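# Insert knob peg into top drawer, leave drawer open

## Task

Push the square peg of the loose knob all the way into the hole on the top drawer, and have that drawer pulled out by 85 mm or more. Both must hold with the robot not supporting anything; at the end, release everything and move the grippers away.

## Robot and tools

Robot: two 6-joint arms, left_arm and right_arm, each with a parallel two-finger gripper. They stand on opposite sides of the table; left_arm's base is at (-0.141, +0.521, +0.071) and right_arm's at (+0.186, -0.452, +0.116), so left_arm is on the +y side. The names do not match the left or right of any picture.

Frame: one scene frame for everything. Origin at the table centre, +z up, table surface at z = +0.020 m. Positions are in metres, orientations are quaternions written w first (qw, qx, qy, qz). Each gripper's fingers extend along its own +x axis and close along its own y axis. The reported end_effector_position is the point between the finger pads, roughly 3 to 4 cm short of the fingertips. The reported hand position can be somewhat wrong, more so when an arm reaches far.

The 16-number row: every motion command uses one row of 16 numbers covering both arms, even if only one moves. Order: left_arm x, y, z, qw, qx, qy, qz, opening, then right_arm x, y, z, qw, qx, qy, qz, opening. x, y, z and the quaternion are an absolute target pose for that gripper in the scene frame, not an offset. Opening runs from -1 to +1: +1 is fully open (0.088 m); empty fingers touch near -0.80, and values below that add nothing. Full open to closed takes about 0.5 s. To grasp, command roughly 0.07 below the measured opening (grip_measured) for a firm hold, less for a lighter one. Parts narrower than about 3 mm get proportionally less squeeze.

Tools:
- execute_actions(actions, pictures). actions is a list with at most one item, or empty. Empty list: just returns current state (use it to look). {"rows": [...], "steps": n}: 1 to 15 rows of 16 numbers, n up to 15 control steps of 1/30 s (default 15); each row is one step, the final row repeats to fill. {"steps": n} alone: a wait of up to 300 steps, counted from the previous result, so your thinking time eats into it. pictures (true/false) toggles camera images. A rejected call moves nothing.
- move(target, speed): target is one 16-number row as above. Each gripper follows a straight line to its pose; both finish together, lasting 0.5 to 10 s (cut off at 10 s). speed is the top path speed in m/s, 0.002 to 0.5, default 0.25; rotation is capped at twice that in rad/s. Opening is applied when the move begins. Paths do not avoid obstacles or the other arm. The result adds a move: line saying how it ended (done, off_target, moving, held, fault), which limits applied (paced = pose clipped; held = some steps blocked, after which the arm may jump fast), and each gripper's remaining distance to its pose.
- wait(seconds): 0 to 10 s of letting the scene run with no new command.
- zoom_image(camera, region): camera is cam_high, cam_low, cam_left_wrist or cam_right_wrist; region is [x0, y0, x1, y1] in pixels of that 504x504 image, top-left origin, at most 504 by 504.
- read_manual(section): only gives URDF licence text; no motion.
- finished_scene(scene): pass the current scene's number to end and grade it; irreversible. Answering without any tool call also ends things.

Limits on commands: a target more than 0.6 m from the arm's last reported position along any gripper axis is refused. Each control step the command is clipped to within 70 mm and 16 degrees of the measured pose; after an action the arm continues only to that clipped pose, so check the result and send the remainder. Position is favoured over orientation when both cannot be met. Friction can leave the hand short or tilted, and tiny moves may not happen; recheck pose and orientation after each move. To keep an arm still or keep its orientation, resend your own earlier target pose and quaternion every call rather than the drifted reported one.

Results: a state line per arm with pose and velocities; grip_measured (fingers' opening on the command scale; up to about 1 mm error, and up to about 0.061 narrower while squeezing hard); the last Joint positions value per arm is the opening in metres. HELD marks steps where your row was partly or wholly not sent; a "pose unreachable" line names an arm whose command the clearance check altered. A "Hand target" line shows where the controller is driving each gripper. MOTOR HOT warns from 50 °C; at 95 °C an OVER-TEMPERATURE FAULT freezes the arm and it may go limp if it does not cool. Joint ranges (rad): waist ±3.054, shoulder 0 to 3.142, elbow 0 to 2.356, wrist pitch ±1.571, wrist yaw ±1.571, wrist roll ±3.142. Load limits (N m): waist 17.8, shoulder 22, elbow 22, wrist pitch 5.8, wrist yaw 5.78, wrist roll 5.42; exceeding one stops that arm for 10 s.

Cameras: cam_high and cam_low are fixed, plus one wrist camera per arm; calibration is given but may be off by a few degrees and millimetres.

Avoid: knocking anything off the table, dropping or letting the knob slip, slamming or shoving hard (faster contact and targets set deeper past contact push harder), and letting the arms collide or press on each other. Occasional brief tugs on held parts or nudges to loose objects may occur. Finish with the knob seated, drawer open 85 mm or more, grippers open and withdrawn.

Each tool is called after "Call:" by a JSON object that holds its "fn" and its "kwargs".

## Session

Call:
{"fn": "execute_actions", "kwargs": {"actions": []}}

Scene clock: 0.00 s of 4500.00 s.
left_arm: end_effector_position=(-0.0121, +0.2323, +0.3911) grip_measured=+0.994 end_effector_quat_wxyz=(+0.838, -0.012, -0.021, -0.545) end_effector_velocity=(-0.003, -0.001, -0.002) end_effector_angular_velocity=(+0.010, -0.004, -0.014) | right_arm: end_effector_position=(-0.0264, -0.2198, +0.4389) grip_measured=+0.981 end_effector_quat_wxyz=(+0.405, +0.022, -0.010, +0.914) end_effector_velocity=(+0.000, -0.001, -0.002) end_effector_angular_velocity=(+0.010, -0.021, +0.004)
Joint positions: left_arm=[0.006 0.854 0.644 0.257 0.001 0.003 0.088] | right_arm=[0.003 0.845 0.649 0.245 0.002 0.    0.087]
Joint velocities: left_arm=[-0.007 -0.002 -0.002 -0.007  0.007  0.007 -0.   ] | right_arm=[-0.002 -0.002 -0.002 -0.007 -0.007 -0.022 -0.   ]
Heat: left arm: hottest shoulder 47 °C (+0.0 °C/min); right arm: hottest shoulder 33 °C (+0.0 °C/min).
Hand target (left_arm): -0.012, +0.232, +0.391; +0.838, -0.012, -0.021, -0.545
Hand target (right_arm): -0.026, -0.220, +0.439; +0.405, +0.022, -0.010, +0.914

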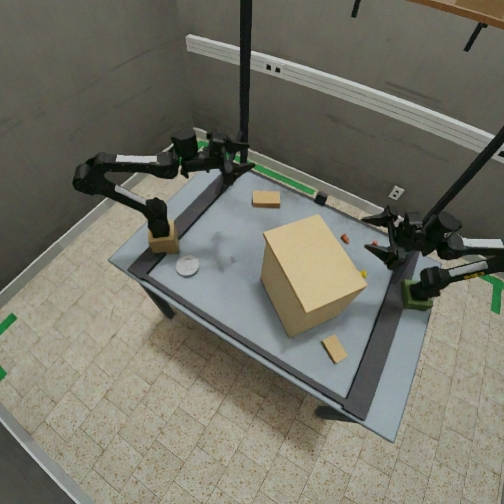

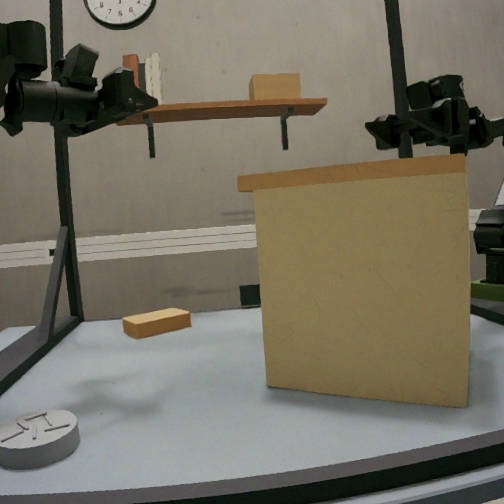

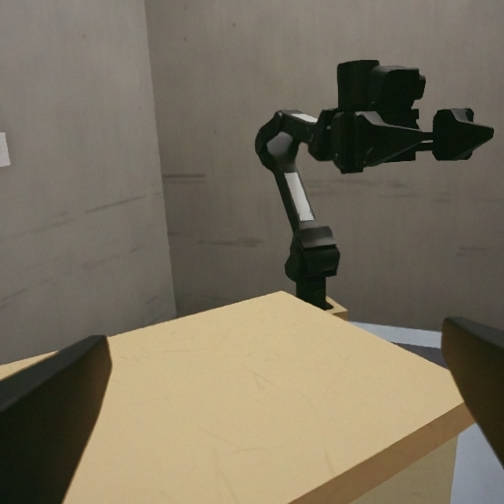

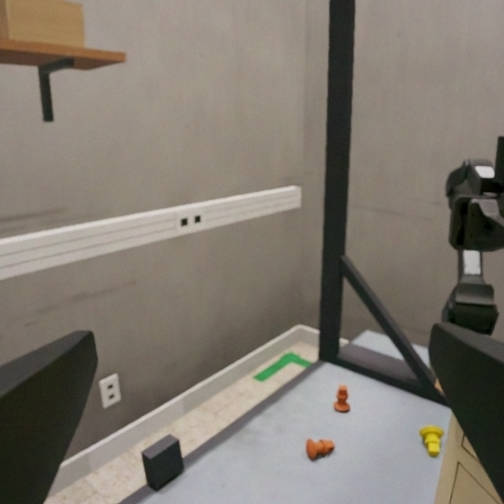

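Call:
{"fn": "move", "kwargs": {"target": [-0.14,0.30,0.30,0.61,0.35,0.35,-0.61,1,-0.06,-0.20,0.28,0.77,0,0,0.64,1], "speed": 0.25}}

Scene clock: 5.53 s of 4500.00 s.
left_arm: end_effector_position=(-0.1394, +0.3008, +0.2976) grip_measured=+0.994 end_effector_quat_wxyz=(+0.613, +0.354, +0.352, -0.612) end_effector_velocity=(-0.001, +0.004, +0.001) end_effector_angular_velocity=(+0.012, +0.005, +0.015) | right_arm: end_effector_position=(-0.0571, -0.2002, +0.2790) grip_measured=+0.981 end_effector_quat_wxyz=(+0.769, -0.004, -0.002, +0.640) end_effector_velocity=(-0.002, +0.001, -0.001) end_effector_angular_velocity=(+0.005, -0.006, +0.005)
Joint positions: left_arm=[-0.406  0.993  1.122 -1.173  0.002  0.009  0.088] | right_arm=[0.466 1.75  0.599 1.136 1.385 0.006 0.087]
Joint velocities: left_arm=[-0.007 -0.002  0.007 -0.022 -0.007 -0.022 -0.001] | right_arm=[-0.002  0.022  0.002  0.051 -0.007 -0.037 -0.   ]
Heat: left arm: hottest shoulder 47 °C (+0.0 °C/min); right arm: hottest shoulder 32 °C (-10.8 °C/min).
Hand target (left_arm): -0.141, +0.299, +0.300; +0.613, +0.352, +0.352, -0.614
Hand target (right_arm): -0.060, -0.200, +0.281; +0.769, -0.000, -0.000, +0.639
Off the commanded pose (left_arm): 0.003 m, 0 deg.
Off the commanded pose (right_arm): 0.003 m, 1 deg.
move: done
camera_calibration (this result's frames):
cam_left_wrist: T_world_to_cam=[[-0.997877, 0.0489002, -0.0430223, -0.136509], [0.0572446, 0.973547, -0.221198, -0.186808], [0.0310677, -0.223191, -0.97428, 0.441996], [0, 0, 0, 1]] pos_world=[-0.139257, 0.287191, 0.383434]
cam_right_wrist: T_world_to_cam=[[0.980151, -0.197421, -0.0181202, 0.0281245], [-0.079398, -0.30715, -0.948343, 0.233214], [0.181657, 0.930959, -0.316728, 0.362993], [0, 0, 0, 1]] pos_world=[-0.07499, -0.260747, 0.336647]

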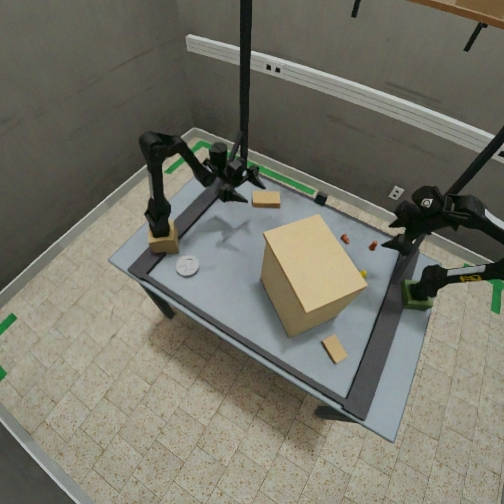

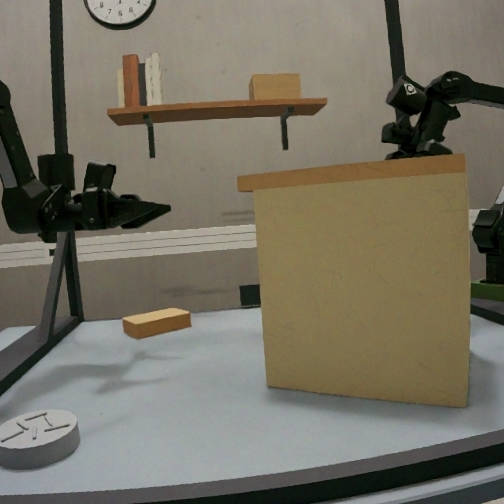

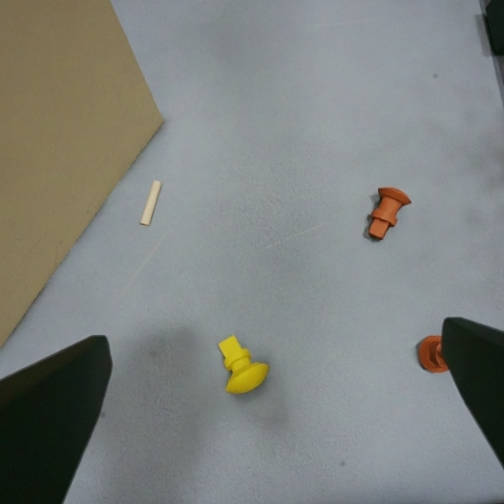

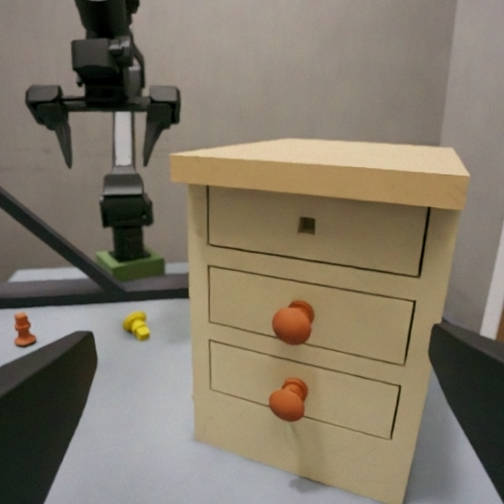

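Call:
{"fn": "zoom_image", "kwargs": {"camera": "cam_left_wrist", "region": [200, 160, 460, 410]}}

Call:
{"fn": "zoom_image", "kwargs": {"camera": "cam_right_wrist", "region": [0, 180, 360, 360]}}

Region (200, 160, 460, 410) of cam_left_wrist's 504x504 image, scaled by 1.938, with more detail than that image has; it fills the top 485 rows of this view, and the rest is white.

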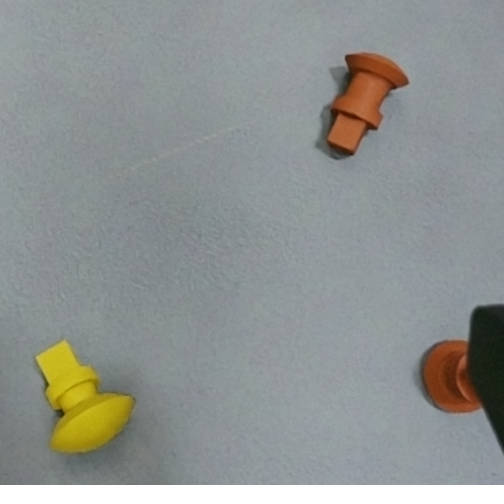

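Region (0, 180, 360, 360) of cam_right_wrist's 504x504 image, scaled by 1.400, with more detail than that image has.

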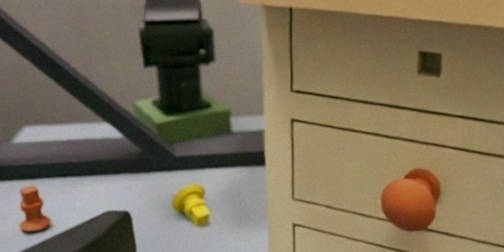

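Call:
{"fn": "move", "kwargs": {"target": [-0.20,0.30,0.22,0.433,0.433,0.25,-0.75,1,-0.02,-0.12,0.27,0.77,0,0,0.64,1], "speed": 0.25}}

Scene clock: 15.57 s of 4500.00 s.
left_arm: end_effector_position=(-0.1987, +0.2994, +0.2246) grip_measured=+0.994 end_effector_quat_wxyz=(+0.439, +0.428, +0.247, -0.750) end_effector_velocity=(+0.001, -0.000, -0.002) end_effector_angular_velocity=(-0.005, -0.009, -0.005) | right_arm: end_effector_position=(-0.0186, -0.1227, +0.2677) grip_measured=+0.981 end_effector_quat_wxyz=(+0.769, -0.005, -0.000, +0.639) end_effector_velocity=(+0.000, +0.000, -0.003) end_effector_angular_velocity=(-0.009, -0.017, +0.005)
Joint positions: left_arm=[-0.546  0.975  0.816 -0.906  0.187  0.335  0.088] | right_arm=[0.169 1.81  0.608 1.19  1.089 0.003 0.087]
Joint velocities: left_arm=[-0.002 -0.002 -0.007  0.007 -0.007  0.007 -0.   ] | right_arm=[-0.002  0.002 -0.002 -0.007 -0.007 -0.007  0.   ]
Heat: left arm: hottest shoulder 46 °C (-3.9 °C/min); right arm: hottest shoulder 33 °C (+0.0 °C/min).
Hand target (left_arm): -0.200, +0.300, +0.220; -0.433, -0.433, -0.250, +0.750
Hand target (right_arm): -0.020, -0.120, +0.270; +0.769, -0.000, +0.000, +0.639
Off the commanded pose (left_arm): 0.005 m, 1 deg.
Off the commanded pose (right_arm): 0.004 m, 1 deg.
After step 90, 5.53 s passed at rest.
move: done
camera_calibration (this result's frames):
cam_left_wrist: T_world_to_cam=[[-0.844895, 0.532915, -0.0464121, -0.312514], [0.528126, 0.817203, -0.230784, -0.0556912], [-0.0850604, -0.2195, -0.971897, 0.347672], [0, 0, 0, 1]] pos_world=[-0.205056, 0.288368, 0.310544]
cam_right_wrist: T_world_to_cam=[[0.979837, -0.198979, -0.018066, 0.00525559], [-0.0803703, -0.30975, -0.947415, 0.248815], [0.18292, 0.929765, -0.319497, 0.280887], [0, 0, 0, 1]] pos_world=[-0.036532, -0.183042, 0.325568]

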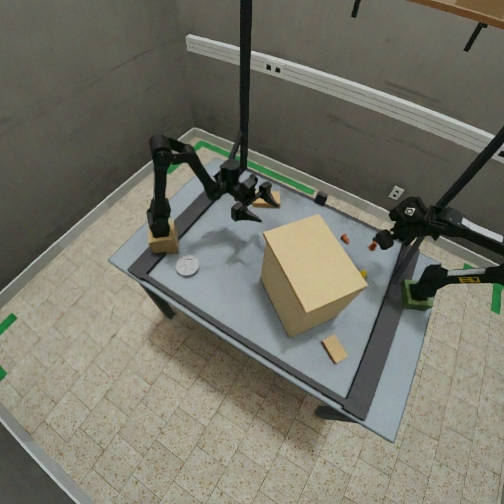

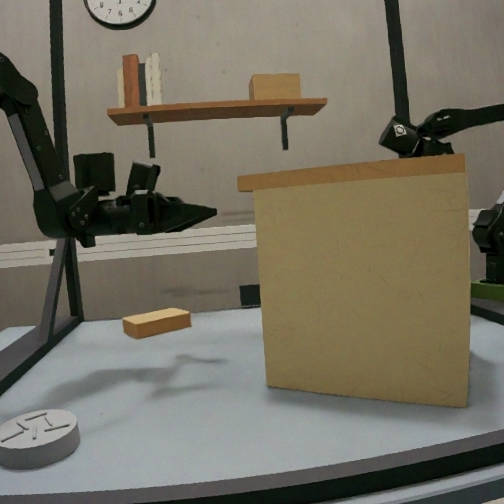

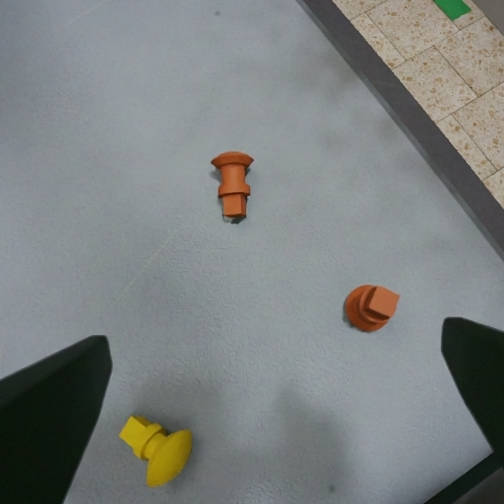

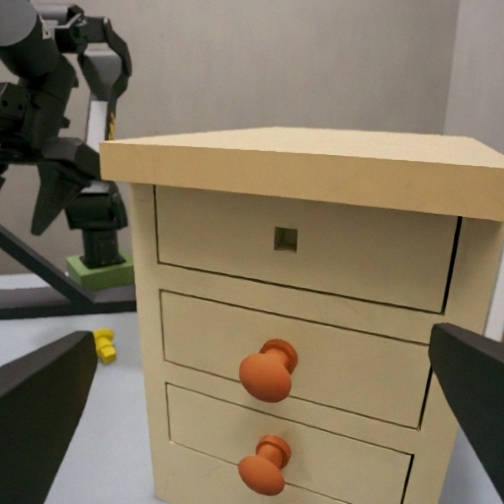

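Call:
{"fn": "execute_actions", "kwargs": {"actions": []}}

Scene clock: 26.77 s of 4500.00 s.
left_arm: end_effector_position=(-0.1989, +0.2994, +0.2243) grip_measured=+0.994 end_effector_quat_wxyz=(+0.439, +0.428, +0.247, -0.750) end_effector_velocity=(+0.003, +0.001, -0.002) end_effector_angular_velocity=(+0.007, -0.017, +0.014) | right_arm: end_effector_position=(-0.0185, -0.1225, +0.2677) grip_measured=+0.981 end_effector_quat_wxyz=(+0.769, -0.005, -0.000, +0.639) end_effector_velocity=(-0.002, +0.001, -0.001) end_effector_angular_velocity=(-0.006, -0.013, +0.020)
Joint positions: left_arm=[-0.547  0.975  0.815 -0.905  0.187  0.336  0.088] | right_arm=[0.168 1.811 0.608 1.19  1.089 0.003 0.087]
Joint velocities: left_arm=[-0.002 -0.002 -0.002 -0.007 -0.022 -0.007 -0.   ] | right_arm=[-0.002 -0.002 -0.002 -0.007 -0.022 -0.007 -0.   ]
Heat: left arm: hottest shoulder 45 °C (-4.5 °C/min); right arm: hottest shoulder 34 °C (+2.2 °C/min).
Hand target (left_arm): -0.200, +0.301, +0.220; -0.433, -0.433, -0.250, +0.750
Hand target (right_arm): -0.020, -0.120, +0.270; +0.769, -0.000, +0.000, +0.639
Off the commanded pose (left_arm): 0.005 m, 1 deg.
Off the commanded pose (right_arm): 0.004 m, 1 deg.
Steps of this call (steps 1 to 90: nothing new was sent; then 8.20 s passed at rest). Readings (end_effector_position):
1: left_arm (-0.1988, +0.2995, +0.2245) | right_arm (-0.0185, -0.1226, +0.2678)
2: left_arm (-0.1988, +0.2994, +0.2245) | right_arm (-0.0186, -0.1226, +0.2678)
4: left_arm (-0.1988, +0.2994, +0.2244) | right_arm (-0.0186, -0.1226, +0.2678)
8: left_arm (-0.1989, +0.2994, +0.2243) | right_arm (-0.0185, -0.1225, +0.2677)
90: the state above
camera_calibration (this result's frames):
cam_left_wrist: T_world_to_cam=[[-0.844423, 0.533685, -0.0461444, -0.312845], [0.528831, 0.816806, -0.230575, -0.0554634], [-0.0853633, -0.219105, -0.97196, 0.347241], [0, 0, 0, 1]] pos_world=[-0.205201, 0.288346, 0.310279]
cam_right_wrist: T_world_to_cam=[[0.979837, -0.198979, -0.0180702, 0.00524277], [-0.0803758, -0.309757, -0.947412, 0.248868], [0.182918, 0.929762, -0.319505, 0.280648], [0, 0, 0, 1]] pos_world=[-0.0364698, -0.182805, 0.325544]

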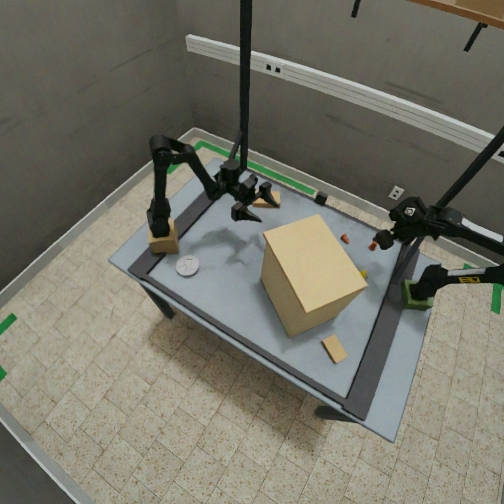

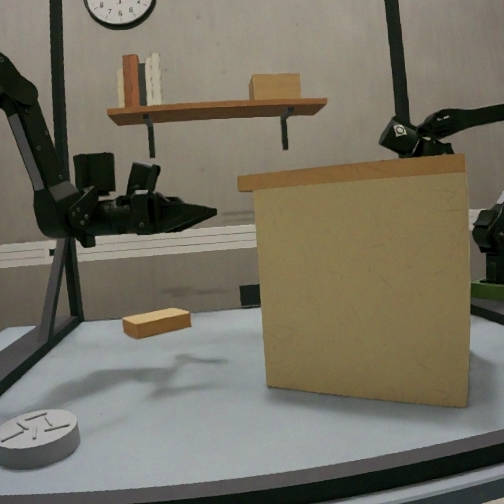

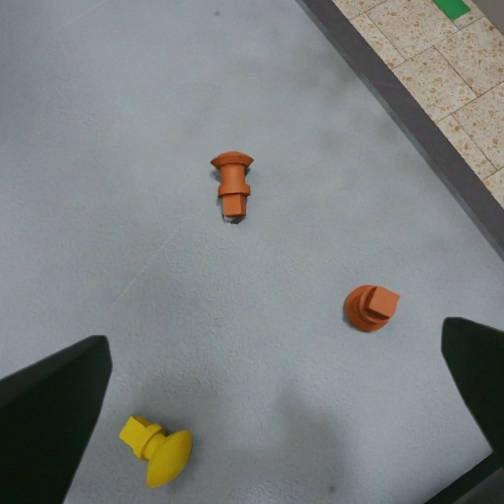

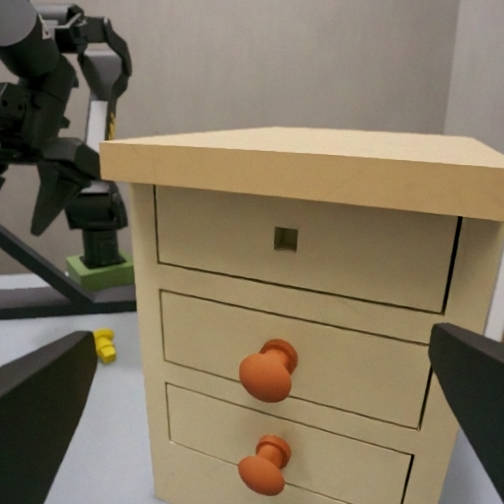

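Call:
{"fn": "zoom_image", "kwargs": {"camera": "cam_left_wrist", "region": [100, 130, 420, 500]}}

Call:
{"fn": "zoom_image", "kwargs": {"camera": "cam_right_wrist", "region": [140, 170, 460, 420]}}

Region (100, 130, 420, 500) of cam_left_wrist's 504x504 image, scaled by 1.362, with more detail than that image has; it fills the left 436 columns of this view, and the rest is white.

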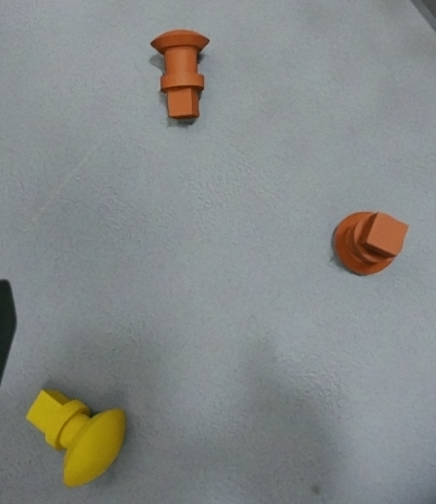

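Region (140, 170, 460, 420) of cam_right_wrist's 504x504 image, scaled by 1.575, with more detail than that image has; it fills the top 394 rows of this view, and the rest is white.

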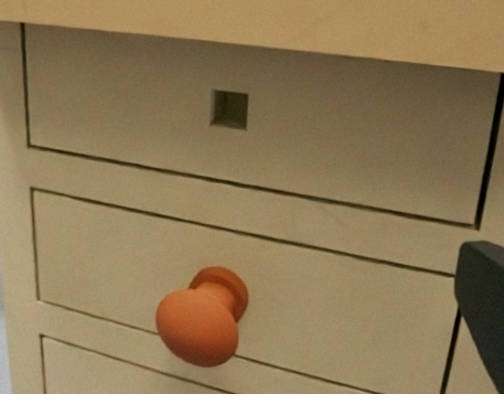

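Call:
{"fn": "move", "kwargs": {"target": [-0.219,0.221,0.095,0.433,0.433,0.25,-0.75,0.3,-0.02,-0.12,0.27,0.769,0,0,0.639,1]}}

Scene clock: 58.43 s of 4500.00 s.
left_arm: end_effector_position=(-0.2173, +0.2229, +0.0972) grip_measured=+0.302 end_effector_quat_wxyz=(+0.434, +0.431, +0.248, -0.751) end_effector_velocity=(-0.006, +0.000, -0.001) end_effector_angular_velocity=(+0.007, +0.022, -0.012) | right_arm: end_effector_position=(-0.0185, -0.1224, +0.2680) grip_measured=+0.981 end_effector_quat_wxyz=(+0.769, -0.004, -0.000, +0.639) end_effector_velocity=(-0.001, +0.001, -0.003) end_effector_angular_velocity=(-0.012, -0.010, +0.005)
Joint positions: left_arm=[-0.578  1.499  0.617 -0.187  0.177  0.315  0.054] | right_arm=[0.168 1.811 0.608 1.192 1.088 0.003 0.087]
Joint velocities: left_arm=[-0.007  0.012  0.002  0.007  0.022 -0.007 -0.   ] | right_arm=[-0.002  0.002  0.002 -0.022 -0.007  0.007 -0.   ]
Heat: left arm: hottest shoulder 43 °C (-4.1 °C/min); right arm: hottest shoulder 35 °C (+2.1 °C/min).
Hand target (left_arm): -0.218, +0.222, +0.095; -0.433, -0.433, -0.250, +0.750
Hand target (right_arm): -0.020, -0.120, +0.270; +0.769, +0.000, +0.000, +0.639
Off the commanded pose (left_arm): 0.003 m, 0 deg.
Off the commanded pose (right_arm): 0.004 m, 0 deg.
After step 90, 27.43 s passed at rest.
move: done
camera_calibration (this result's frames):
cam_left_wrist: T_world_to_cam=[[-0.839596, 0.541556, -0.0423774, -0.294516], [0.53621, 0.813764, -0.224201, -0.01086], [-0.0869323, -0.210962, -0.973621, 0.203378], [0, 0, 0, 1]] pos_world=[-0.223771, 0.211239, 0.183098]
cam_right_wrist: T_world_to_cam=[[0.979809, -0.198957, -0.0197758, 0.0056589], [-0.0817989, -0.308643, -0.947654, 0.249324], [0.182439, 0.930137, -0.318686, 0.280454], [0, 0, 0, 1]] pos_world=[-0.0363158, -0.182782, 0.325761]

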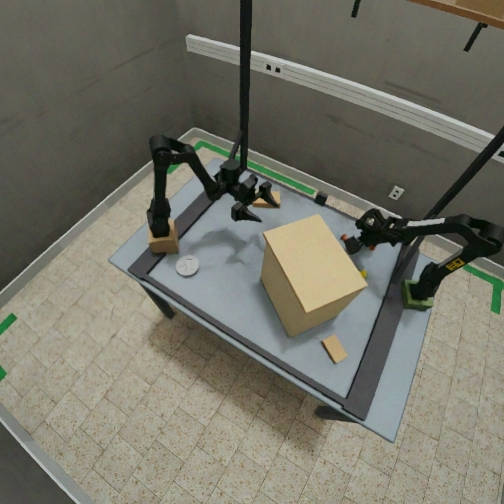

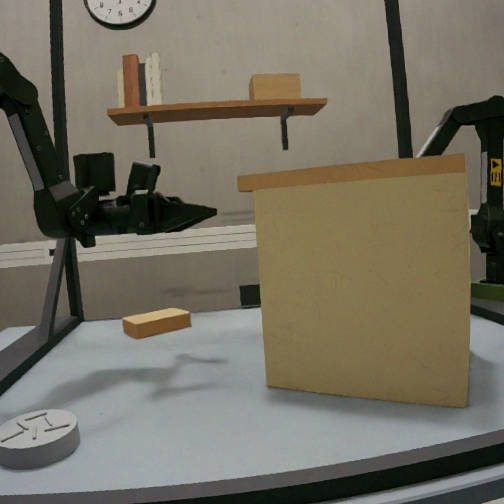

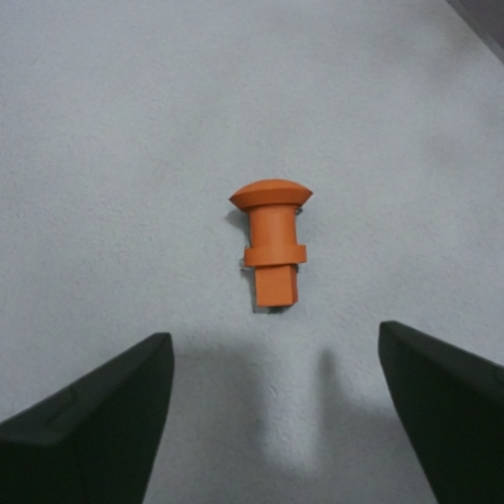

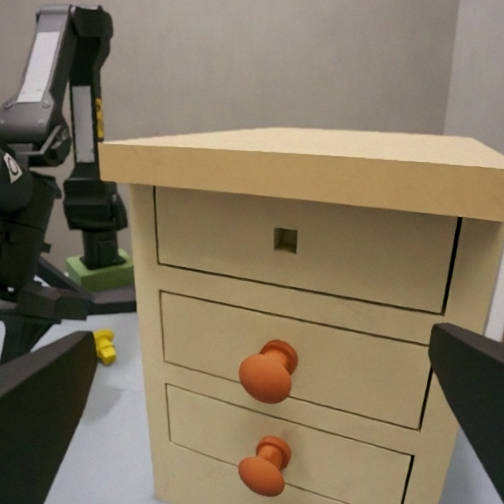

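Call:
{"fn": "move", "kwargs": {"target": [-0.2295,0.204,0.053,0.433,0.433,0.25,-0.75,0.3,-0.02,-0.12,0.27,0.769,0,0,0.639,1], "speed": 0.05}}

Scene clock: 63.13 s of 4500.00 s.
left_arm: end_effector_position=(-0.2282, +0.2045, +0.0559) grip_measured=+0.302 end_effector_quat_wxyz=(+0.434, +0.431, +0.248, -0.751) end_effector_velocity=(+0.001, +0.003, -0.004) end_effector_angular_velocity=(+0.017, -0.006, +0.007) | right_arm: end_effector_position=(-0.0183, -0.1223, +0.2680) grip_measured=+0.981 end_effector_quat_wxyz=(+0.769, -0.004, -0.000, +0.639) end_effector_velocity=(-0.002, +0.001, +0.001) end_effector_angular_velocity=(-0.000, +0.005, +0.019)
Joint positions: left_arm=[-0.608  1.714  0.617  0.032  0.163  0.288  0.054] | right_arm=[0.167 1.811 0.608 1.192 1.088 0.003 0.087]
Joint velocities: left_arm=[-0.002  0.007 -0.002 -0.007 -0.007 -0.007 -0.   ] | right_arm=[-0.002 -0.007 -0.002 -0.007 -0.022  0.007 -0.   ]
Heat: left arm: hottest shoulder 43 °C (-4.1 °C/min); right arm: hottest shoulder 35 °C (+3.0 °C/min).
Hand target (left_arm): -0.229, +0.204, +0.053; -0.433, -0.433, -0.250, +0.750
Hand target (right_arm): -0.020, -0.120, +0.270; +0.769, -0.000, +0.000, +0.639
Off the commanded pose (left_arm): 0.003 m, 0 deg.
Off the commanded pose (right_arm): 0.004 m, 0 deg.
After step 90, 0.37 s passed at rest.
move: done
camera_calibration (this result's frames):
cam_left_wrist: T_world_to_cam=[[-0.839552, 0.541613, -0.0425239, -0.295419], [0.53626, 0.813619, -0.224608, 0.000736503], [-0.0870522, -0.211374, -0.973521, 0.158346], [0, 0, 0, 1]] pos_world=[-0.23463, 0.192874, 0.141756]
cam_right_wrist: T_world_to_cam=[[0.979733, -0.199331, -0.0197758, 0.00550388], [-0.0819167, -0.308612, -0.947654, 0.24936], [0.182793, 0.930068, -0.318686, 0.280356], [0, 0, 0, 1]] pos_world=[-0.0362129, -0.182698, 0.325761]

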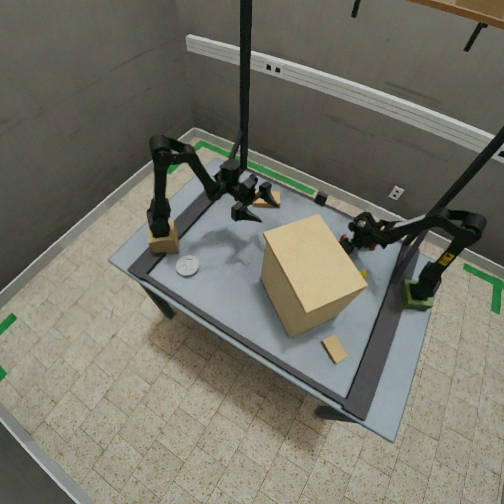

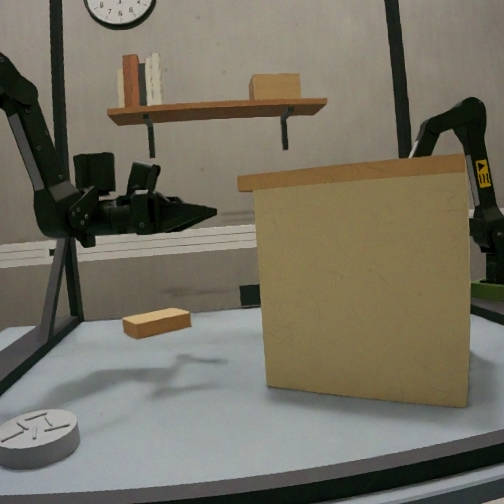

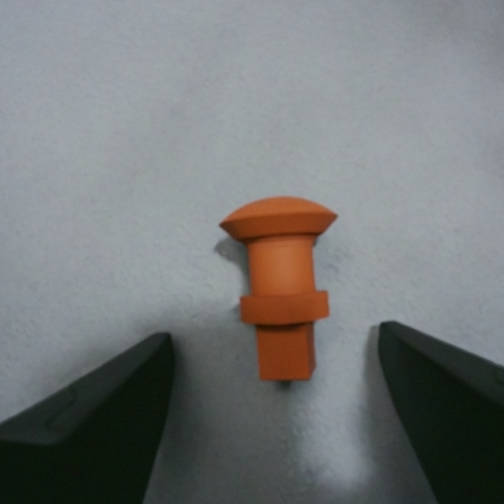

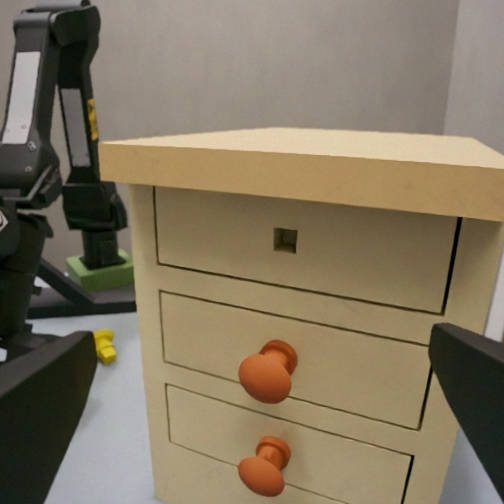

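Call:
{"fn": "move", "kwargs": {"target": [-0.229,0.205,0.049,0.433,0.433,0.25,-0.75,0.3,-0.02,-0.12,0.27,0.769,0,0,0.639,1], "speed": 0.03}}

Call:
{"fn": "move", "kwargs": {"target": [-0.229,0.205,0.049,0.433,0.433,0.25,-0.75,-0.72,-0.02,-0.12,0.27,0.769,0,0,0.639,1], "speed": 0.03}}

Scene clock: 66.90 s of 4500.00 s.
left_arm: end_effector_position=(-0.2287, +0.2017, +0.0549) grip_measured=+0.302 end_effector_quat_wxyz=(+0.436, +0.428, +0.244, -0.753) end_effector_velocity=(-0.001, +0.002, -0.001) end_effector_angular_velocity=(+0.008, -0.004, +0.003) | right_arm: end_effector_position=(-0.0183, -0.1223, +0.2680) grip_measured=+0.981 end_effector_quat_wxyz=(+0.769, -0.004, -0.000, +0.639) end_effector_velocity=(-0.002, +0.001, +0.001) end_effector_angular_velocity=(+0.003, -0.001, +0.020)
Joint positions: left_arm=[-0.608  1.724  0.617  0.054  0.163  0.288  0.054] | right_arm=[0.167 1.811 0.608 1.192 1.088 0.003 0.087]
Joint velocities: left_arm=[-0.007 -0.002 -0.002 -0.007 -0.007 -0.007 -0.   ] | right_arm=[-0.002 -0.002 -0.002  0.007 -0.022 -0.007 -0.   ]
Heat: left arm: hottest shoulder 44 °C (-2.0 °C/min); right arm: hottest shoulder 35 °C (+2.0 °C/min).
Hand target (left_arm): -0.229, +0.205, +0.049; -0.433, -0.433, -0.250, +0.750
Hand target (right_arm): -0.020, -0.120, +0.270; +0.769, -0.000, +0.000, +0.639
Off the commanded pose (left_arm): 0.007 m, 1 deg.
Off the commanded pose (right_arm): 0.004 m, 0 deg.
After step 90, 0.07 s passed at rest.
move: done
camera_calibration (this result's frames):
cam_left_wrist: T_world_to_cam=[[-0.839647, 0.541129, -0.0466088, -0.294116], [0.53577, 0.811127, -0.23457, 0.00400096], [-0.089127, -0.221928, -0.970981, 0.158254], [0, 0, 0, 1]] pos_world=[-0.234993, 0.191031, 0.140892]
cam_right_wrist: T_world_to_cam=[[0.979733, -0.199331, -0.0197758, 0.00550388], [-0.0819167, -0.308612, -0.947654, 0.24936], [0.182793, 0.930068, -0.318686, 0.280356], [0, 0, 0, 1]] pos_world=[-0.0362129, -0.182698, 0.325761]

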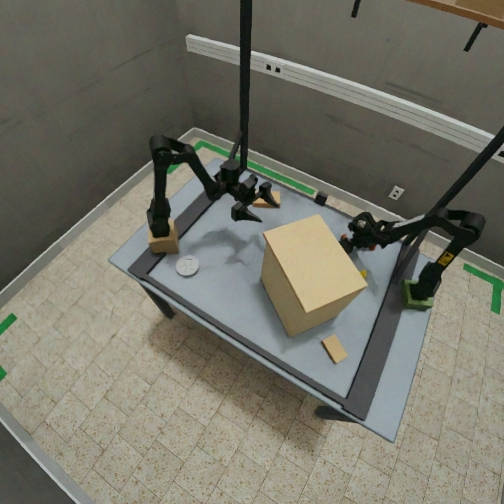

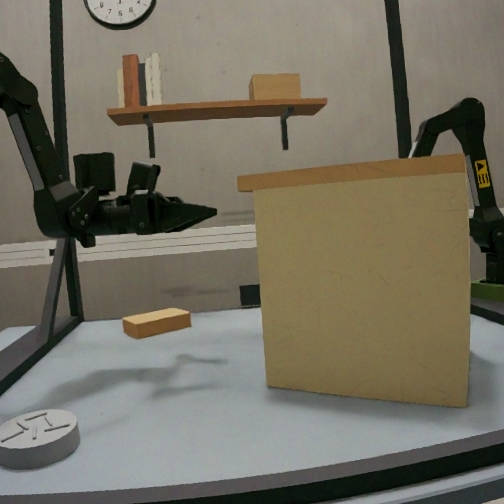

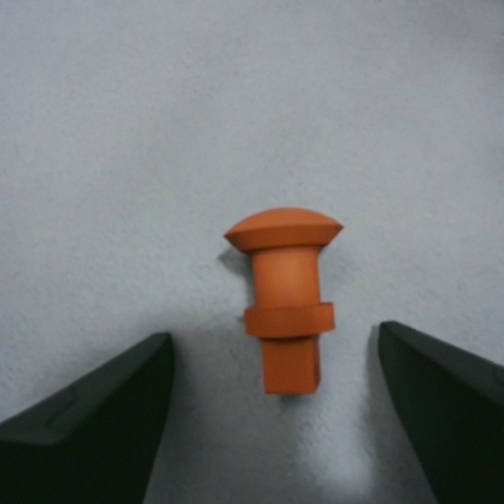

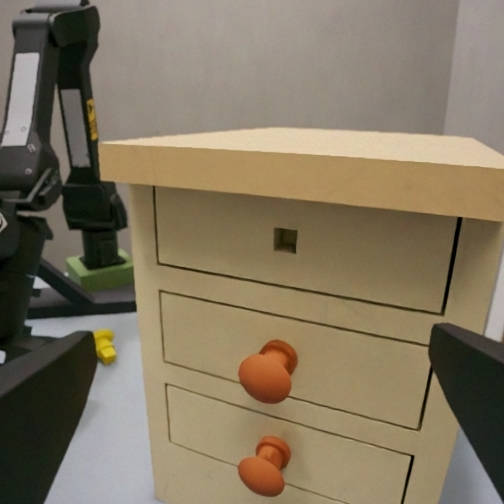

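Scene clock: 67.60 s of 4500.00 s.
left_arm: end_effector_position=(-0.2288, +0.2014, +0.0551) grip_measured=-0.595 end_effector_quat_wxyz=(+0.436, +0.427, +0.244, -0.753) end_effector_velocity=(-0.001, +0.003, -0.002) end_effector_angular_velocity=(+0.011, +0.001, -0.012) | right_arm: end_effector_position=(-0.0183, -0.1223, +0.2680) grip_measured=+0.981 end_effector_quat_wxyz=(+0.769, -0.004, -0.000, +0.639) end_effector_velocity=(+0.003, -0.001, -0.001) end_effector_angular_velocity=(-0.003, +0.001, -0.010)
Joint positions: left_arm=[-0.608  1.724  0.617  0.056  0.163  0.288  0.01 ] | right_arm=[0.167 1.811 0.608 1.192 1.088 0.003 0.087]
Joint velocities: left_arm=[-0.002  0.002 -0.002 -0.007  0.007  0.007 -0.   ] | right_arm=[-0.002 -0.007 -0.007 -0.007  0.007  0.007 -0.   ]
Heat: left arm: hottest shoulder 44 °C (-2.0 °C/min); right arm: hottest shoulder 35 °C (+2.0 °C/min).
Hand target (left_arm): -0.229, +0.205, +0.049; -0.433, -0.433, -0.250, +0.750
Hand target (right_arm): -0.020, -0.120, +0.270; +0.769, -0.000, +0.000, +0.639
Off the commanded pose (left_arm): 0.007 m, 1 deg.
Off the commanded pose (right_arm): 0.004 m, 0 deg.
move: done
camera_calibration (this result's frames):
cam_left_wrist: T_world_to_cam=[[-0.839573, 0.541221, -0.0468644, -0.294044], [0.535778, 0.810688, -0.236064, 0.00448802], [-0.0897705, -0.223302, -0.970607, 0.158461], [0, 0, 0, 1]] pos_world=[-0.235051, 0.190889, 0.141082]
cam_right_wrist: T_world_to_cam=[[0.979733, -0.199331, -0.0197758, 0.00550388], [-0.0819167, -0.308612, -0.947654, 0.24936], [0.182793, 0.930068, -0.318686, 0.280356], [0, 0, 0, 1]] pos_world=[-0.0362129, -0.182698, 0.325761]

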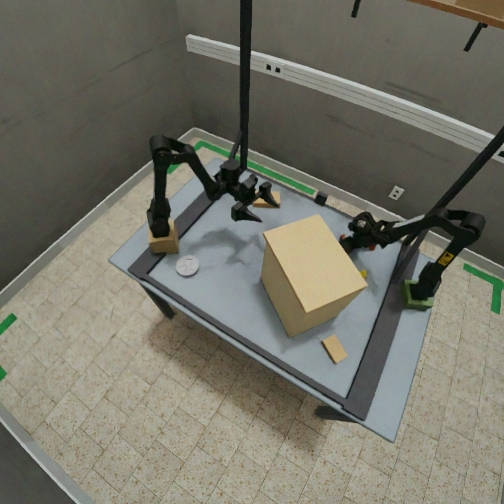

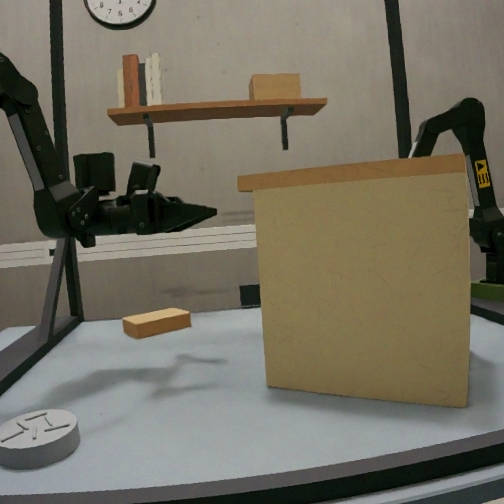

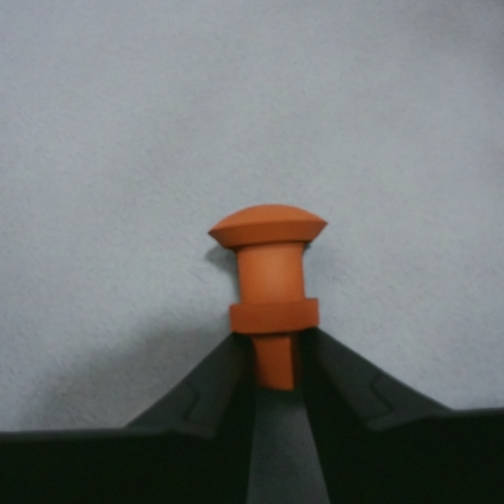

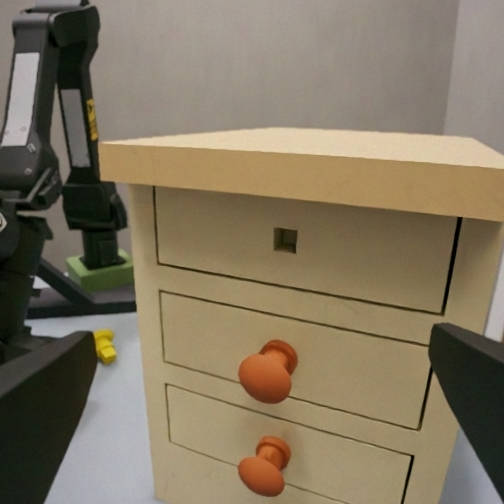

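Call:
{"fn": "move", "kwargs": {"target": [-0.22,0.2,0.2,0.433,0.433,0.25,-0.75,-0.72,-0.10,-0.16,0.245,0.473,0.473,0.525,0.525,0.3], "speed": 0.15}}

Call:
{"fn": "move", "kwargs": {"target": [-0.13,0.04,0.27,0.372,0.511,0.26,-0.73,-0.72,-0.142,-0.09,0.245,0.473,0.473,0.525,0.525,0.3], "speed": 0.15}}

Scene clock: 86.17 s of 4500.00 s.
left_arm: end_effector_position=(-0.2208, +0.2017, +0.1903) grip_measured=-0.595 end_effector_quat_wxyz=(+0.428, +0.441, +0.259, -0.745) end_effector_velocity=(+0.005, +0.004, -0.003) end_effector_angular_velocity=(+0.020, -0.020, +0.019) | right_arm: end_effector_position=(-0.0961, -0.1606, +0.2435) grip_measured=+0.302 end_effector_quat_wxyz=(+0.479, +0.471, +0.522, +0.526) end_effector_velocity=(+0.000, +0.000, -0.000) end_effector_angular_velocity=(-0.001, +0.024, +0.005)
Joint positions: left_arm=[-0.579  1.436  0.985 -0.652  0.176  0.314  0.01 ] | right_arm=[0.345 1.935 0.623 1.303 0.983 1.567 0.054]
Joint velocities: left_arm=[ 0.002 -0.002 -0.002 -0.022 -0.022 -0.007 -0.   ] | right_arm=[-0.002  0.002 -0.002  0.007 -0.007  0.022  0.   ]
Heat: left arm: hottest shoulder 45 °C (+0.0 °C/min); right arm: hottest wrist pitch 36 °C (+2.0 °C/min).
Hand target (left_arm): -0.220, +0.199, +0.199; -0.433, -0.433, -0.250, +0.750
Hand target (right_arm): -0.100, -0.160, +0.245; +0.473, +0.473, +0.525, +0.525
Off the commanded pose (left_arm): 0.010 m, 2 deg.
Off the commanded pose (right_arm): 0.004 m, 1 deg.
After step 90, 9.87 s passed at rest.
move: off_target (left_arm)
camera_calibration (this result's frames):
cam_left_wrist: T_world_to_cam=[[-0.839817, 0.542063, -0.0295934, -0.284577], [0.536831, 0.82113, -0.1938, 0.021996], [-0.0807519, -0.178643, -0.980595, 0.285412], [0, 0, 0, 1]] pos_world=[-0.227753, 0.187184, 0.275715]
cam_right_wrist: T_world_to_cam=[[-0.0125022, -0.0228416, -0.999661, 0.245222], [-0.913941, -0.405318, 0.0206914, -0.123247], [-0.405654, 0.91389, -0.0158085, 0.189447], [0, 0, 0, 1]] pos_world=[-0.0327245, -0.217486, 0.250684]

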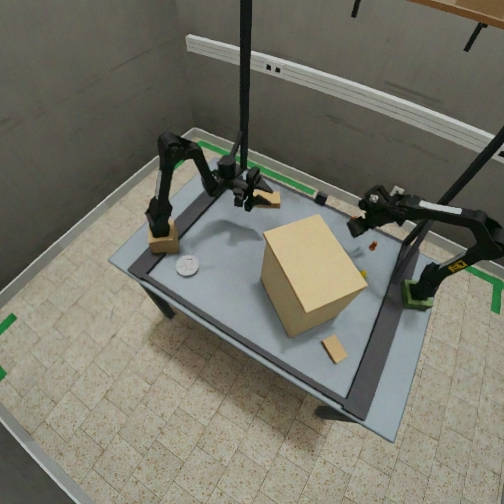

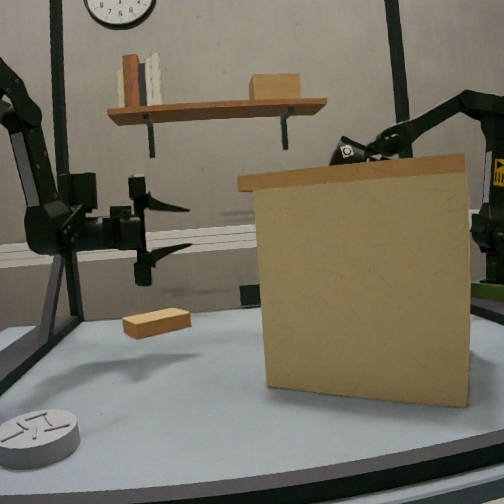

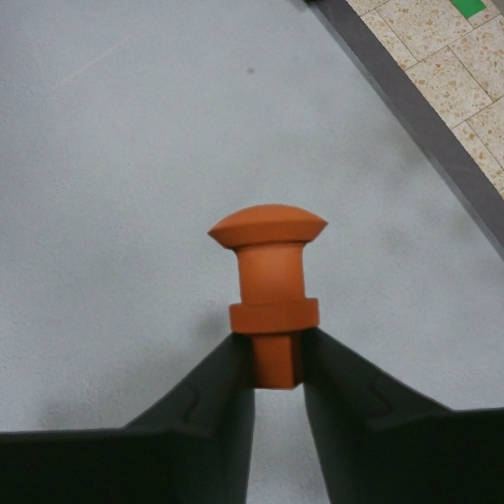

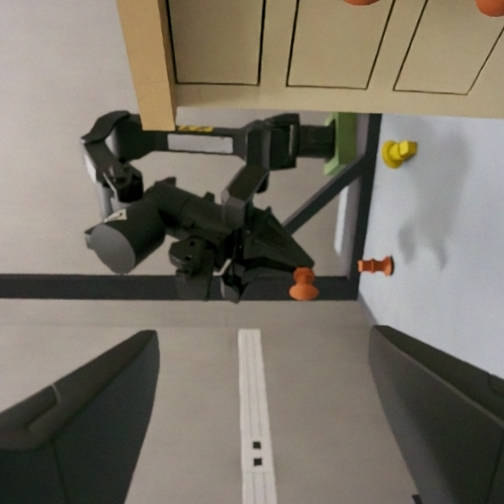

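Scene clock: 88.00 s of 4500.00 s.
left_arm: end_effector_position=(-0.1281, +0.0429, +0.2729) grip_measured=-0.595 end_effector_quat_wxyz=(+0.386, +0.501, +0.250, -0.733) end_effector_velocity=(+0.002, +0.001, +0.003) end_effector_angular_velocity=(+0.002, -0.009, -0.002) | right_arm: end_effector_position=(-0.1404, -0.0927, +0.2442) grip_measured=+0.302 end_effector_quat_wxyz=(+0.476, +0.471, +0.524, +0.526) end_effector_velocity=(+0.002, +0.001, +0.001) end_effector_angular_velocity=(+0.006, -0.016, -0.010)
Joint positions: left_arm=[-0.315  2.208  2.335 -1.389  0.233  0.682  0.01 ] | right_arm=[0.239 2.109 0.944 1.16  0.872 1.568 0.054]
Joint velocities: left_arm=[ 0.002  0.007  0.027 -0.022 -0.007  0.007 -0.   ] | right_arm=[-0.002  0.002  0.002  0.007  0.007 -0.022 -0.   ]
Heat: left arm: hottest shoulder 45 °C (+0.0 °C/min); right arm: hottest wrist pitch 36 °C (+2.0 °C/min).
Hand target (left_arm): -0.129, +0.040, +0.269; -0.383, -0.503, -0.249, +0.734
Hand target (right_arm): -0.142, -0.090, +0.245; +0.473, +0.473, +0.525, +0.525
Off the commanded pose (left_arm): 0.005 m, 2 deg.
Off the commanded pose (right_arm): 0.003 m, 0 deg.
joint sent to its limit (left arm) — the command would take joint 3 (elbow) past its upper limit, so that joint was sent only as far as its limit.
move: done
camera_calibration (this result's frames):
cam_left_wrist: T_world_to_cam=[[-0.783311, 0.61934, -0.0533075, -0.107844], [0.621584, 0.779328, -0.0792519, 0.100004], [-0.0075398, -0.095214, -0.995428, 0.355344], [0, 0, 0, 1]] pos_world=[-0.143957, 0.0226903, 0.355896]
cam_right_wrist: T_world_to_cam=[[-0.0175322, -0.0215973, -0.999613, 0.246308], [-0.911493, -0.410564, 0.0248572, -0.13741], [-0.410942, 0.911576, -0.0124877, 0.1077], [0, 0, 0, 1]] pos_world=[-0.0766715, -0.149273, 0.250973]

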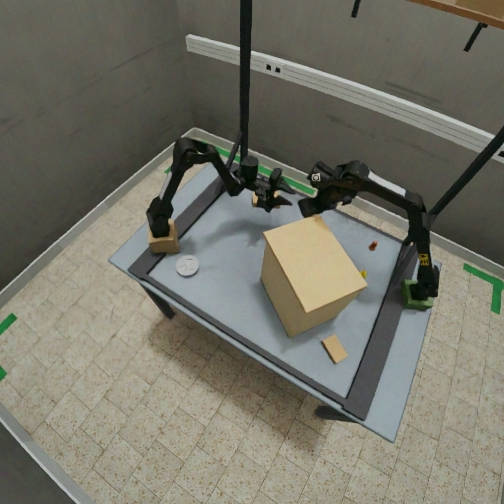

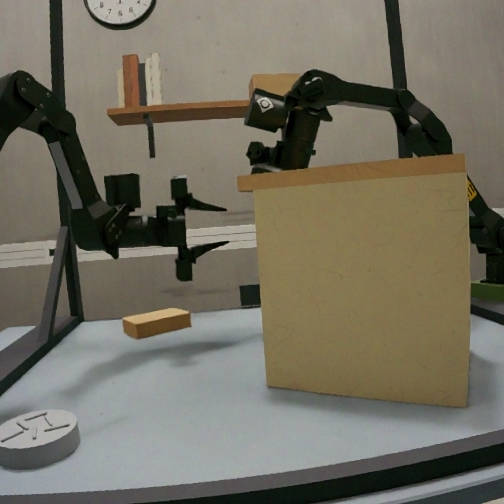

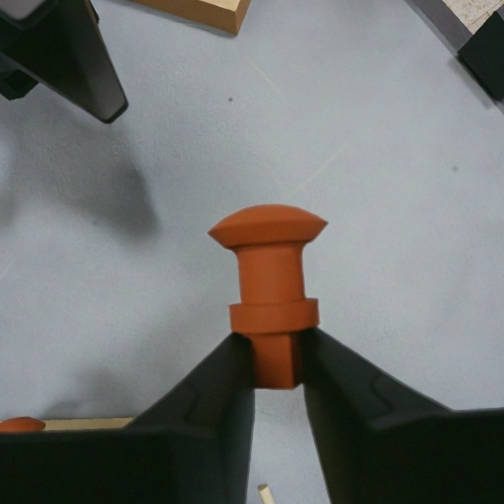

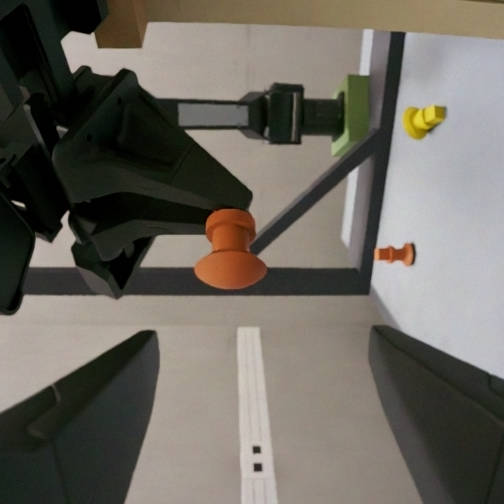

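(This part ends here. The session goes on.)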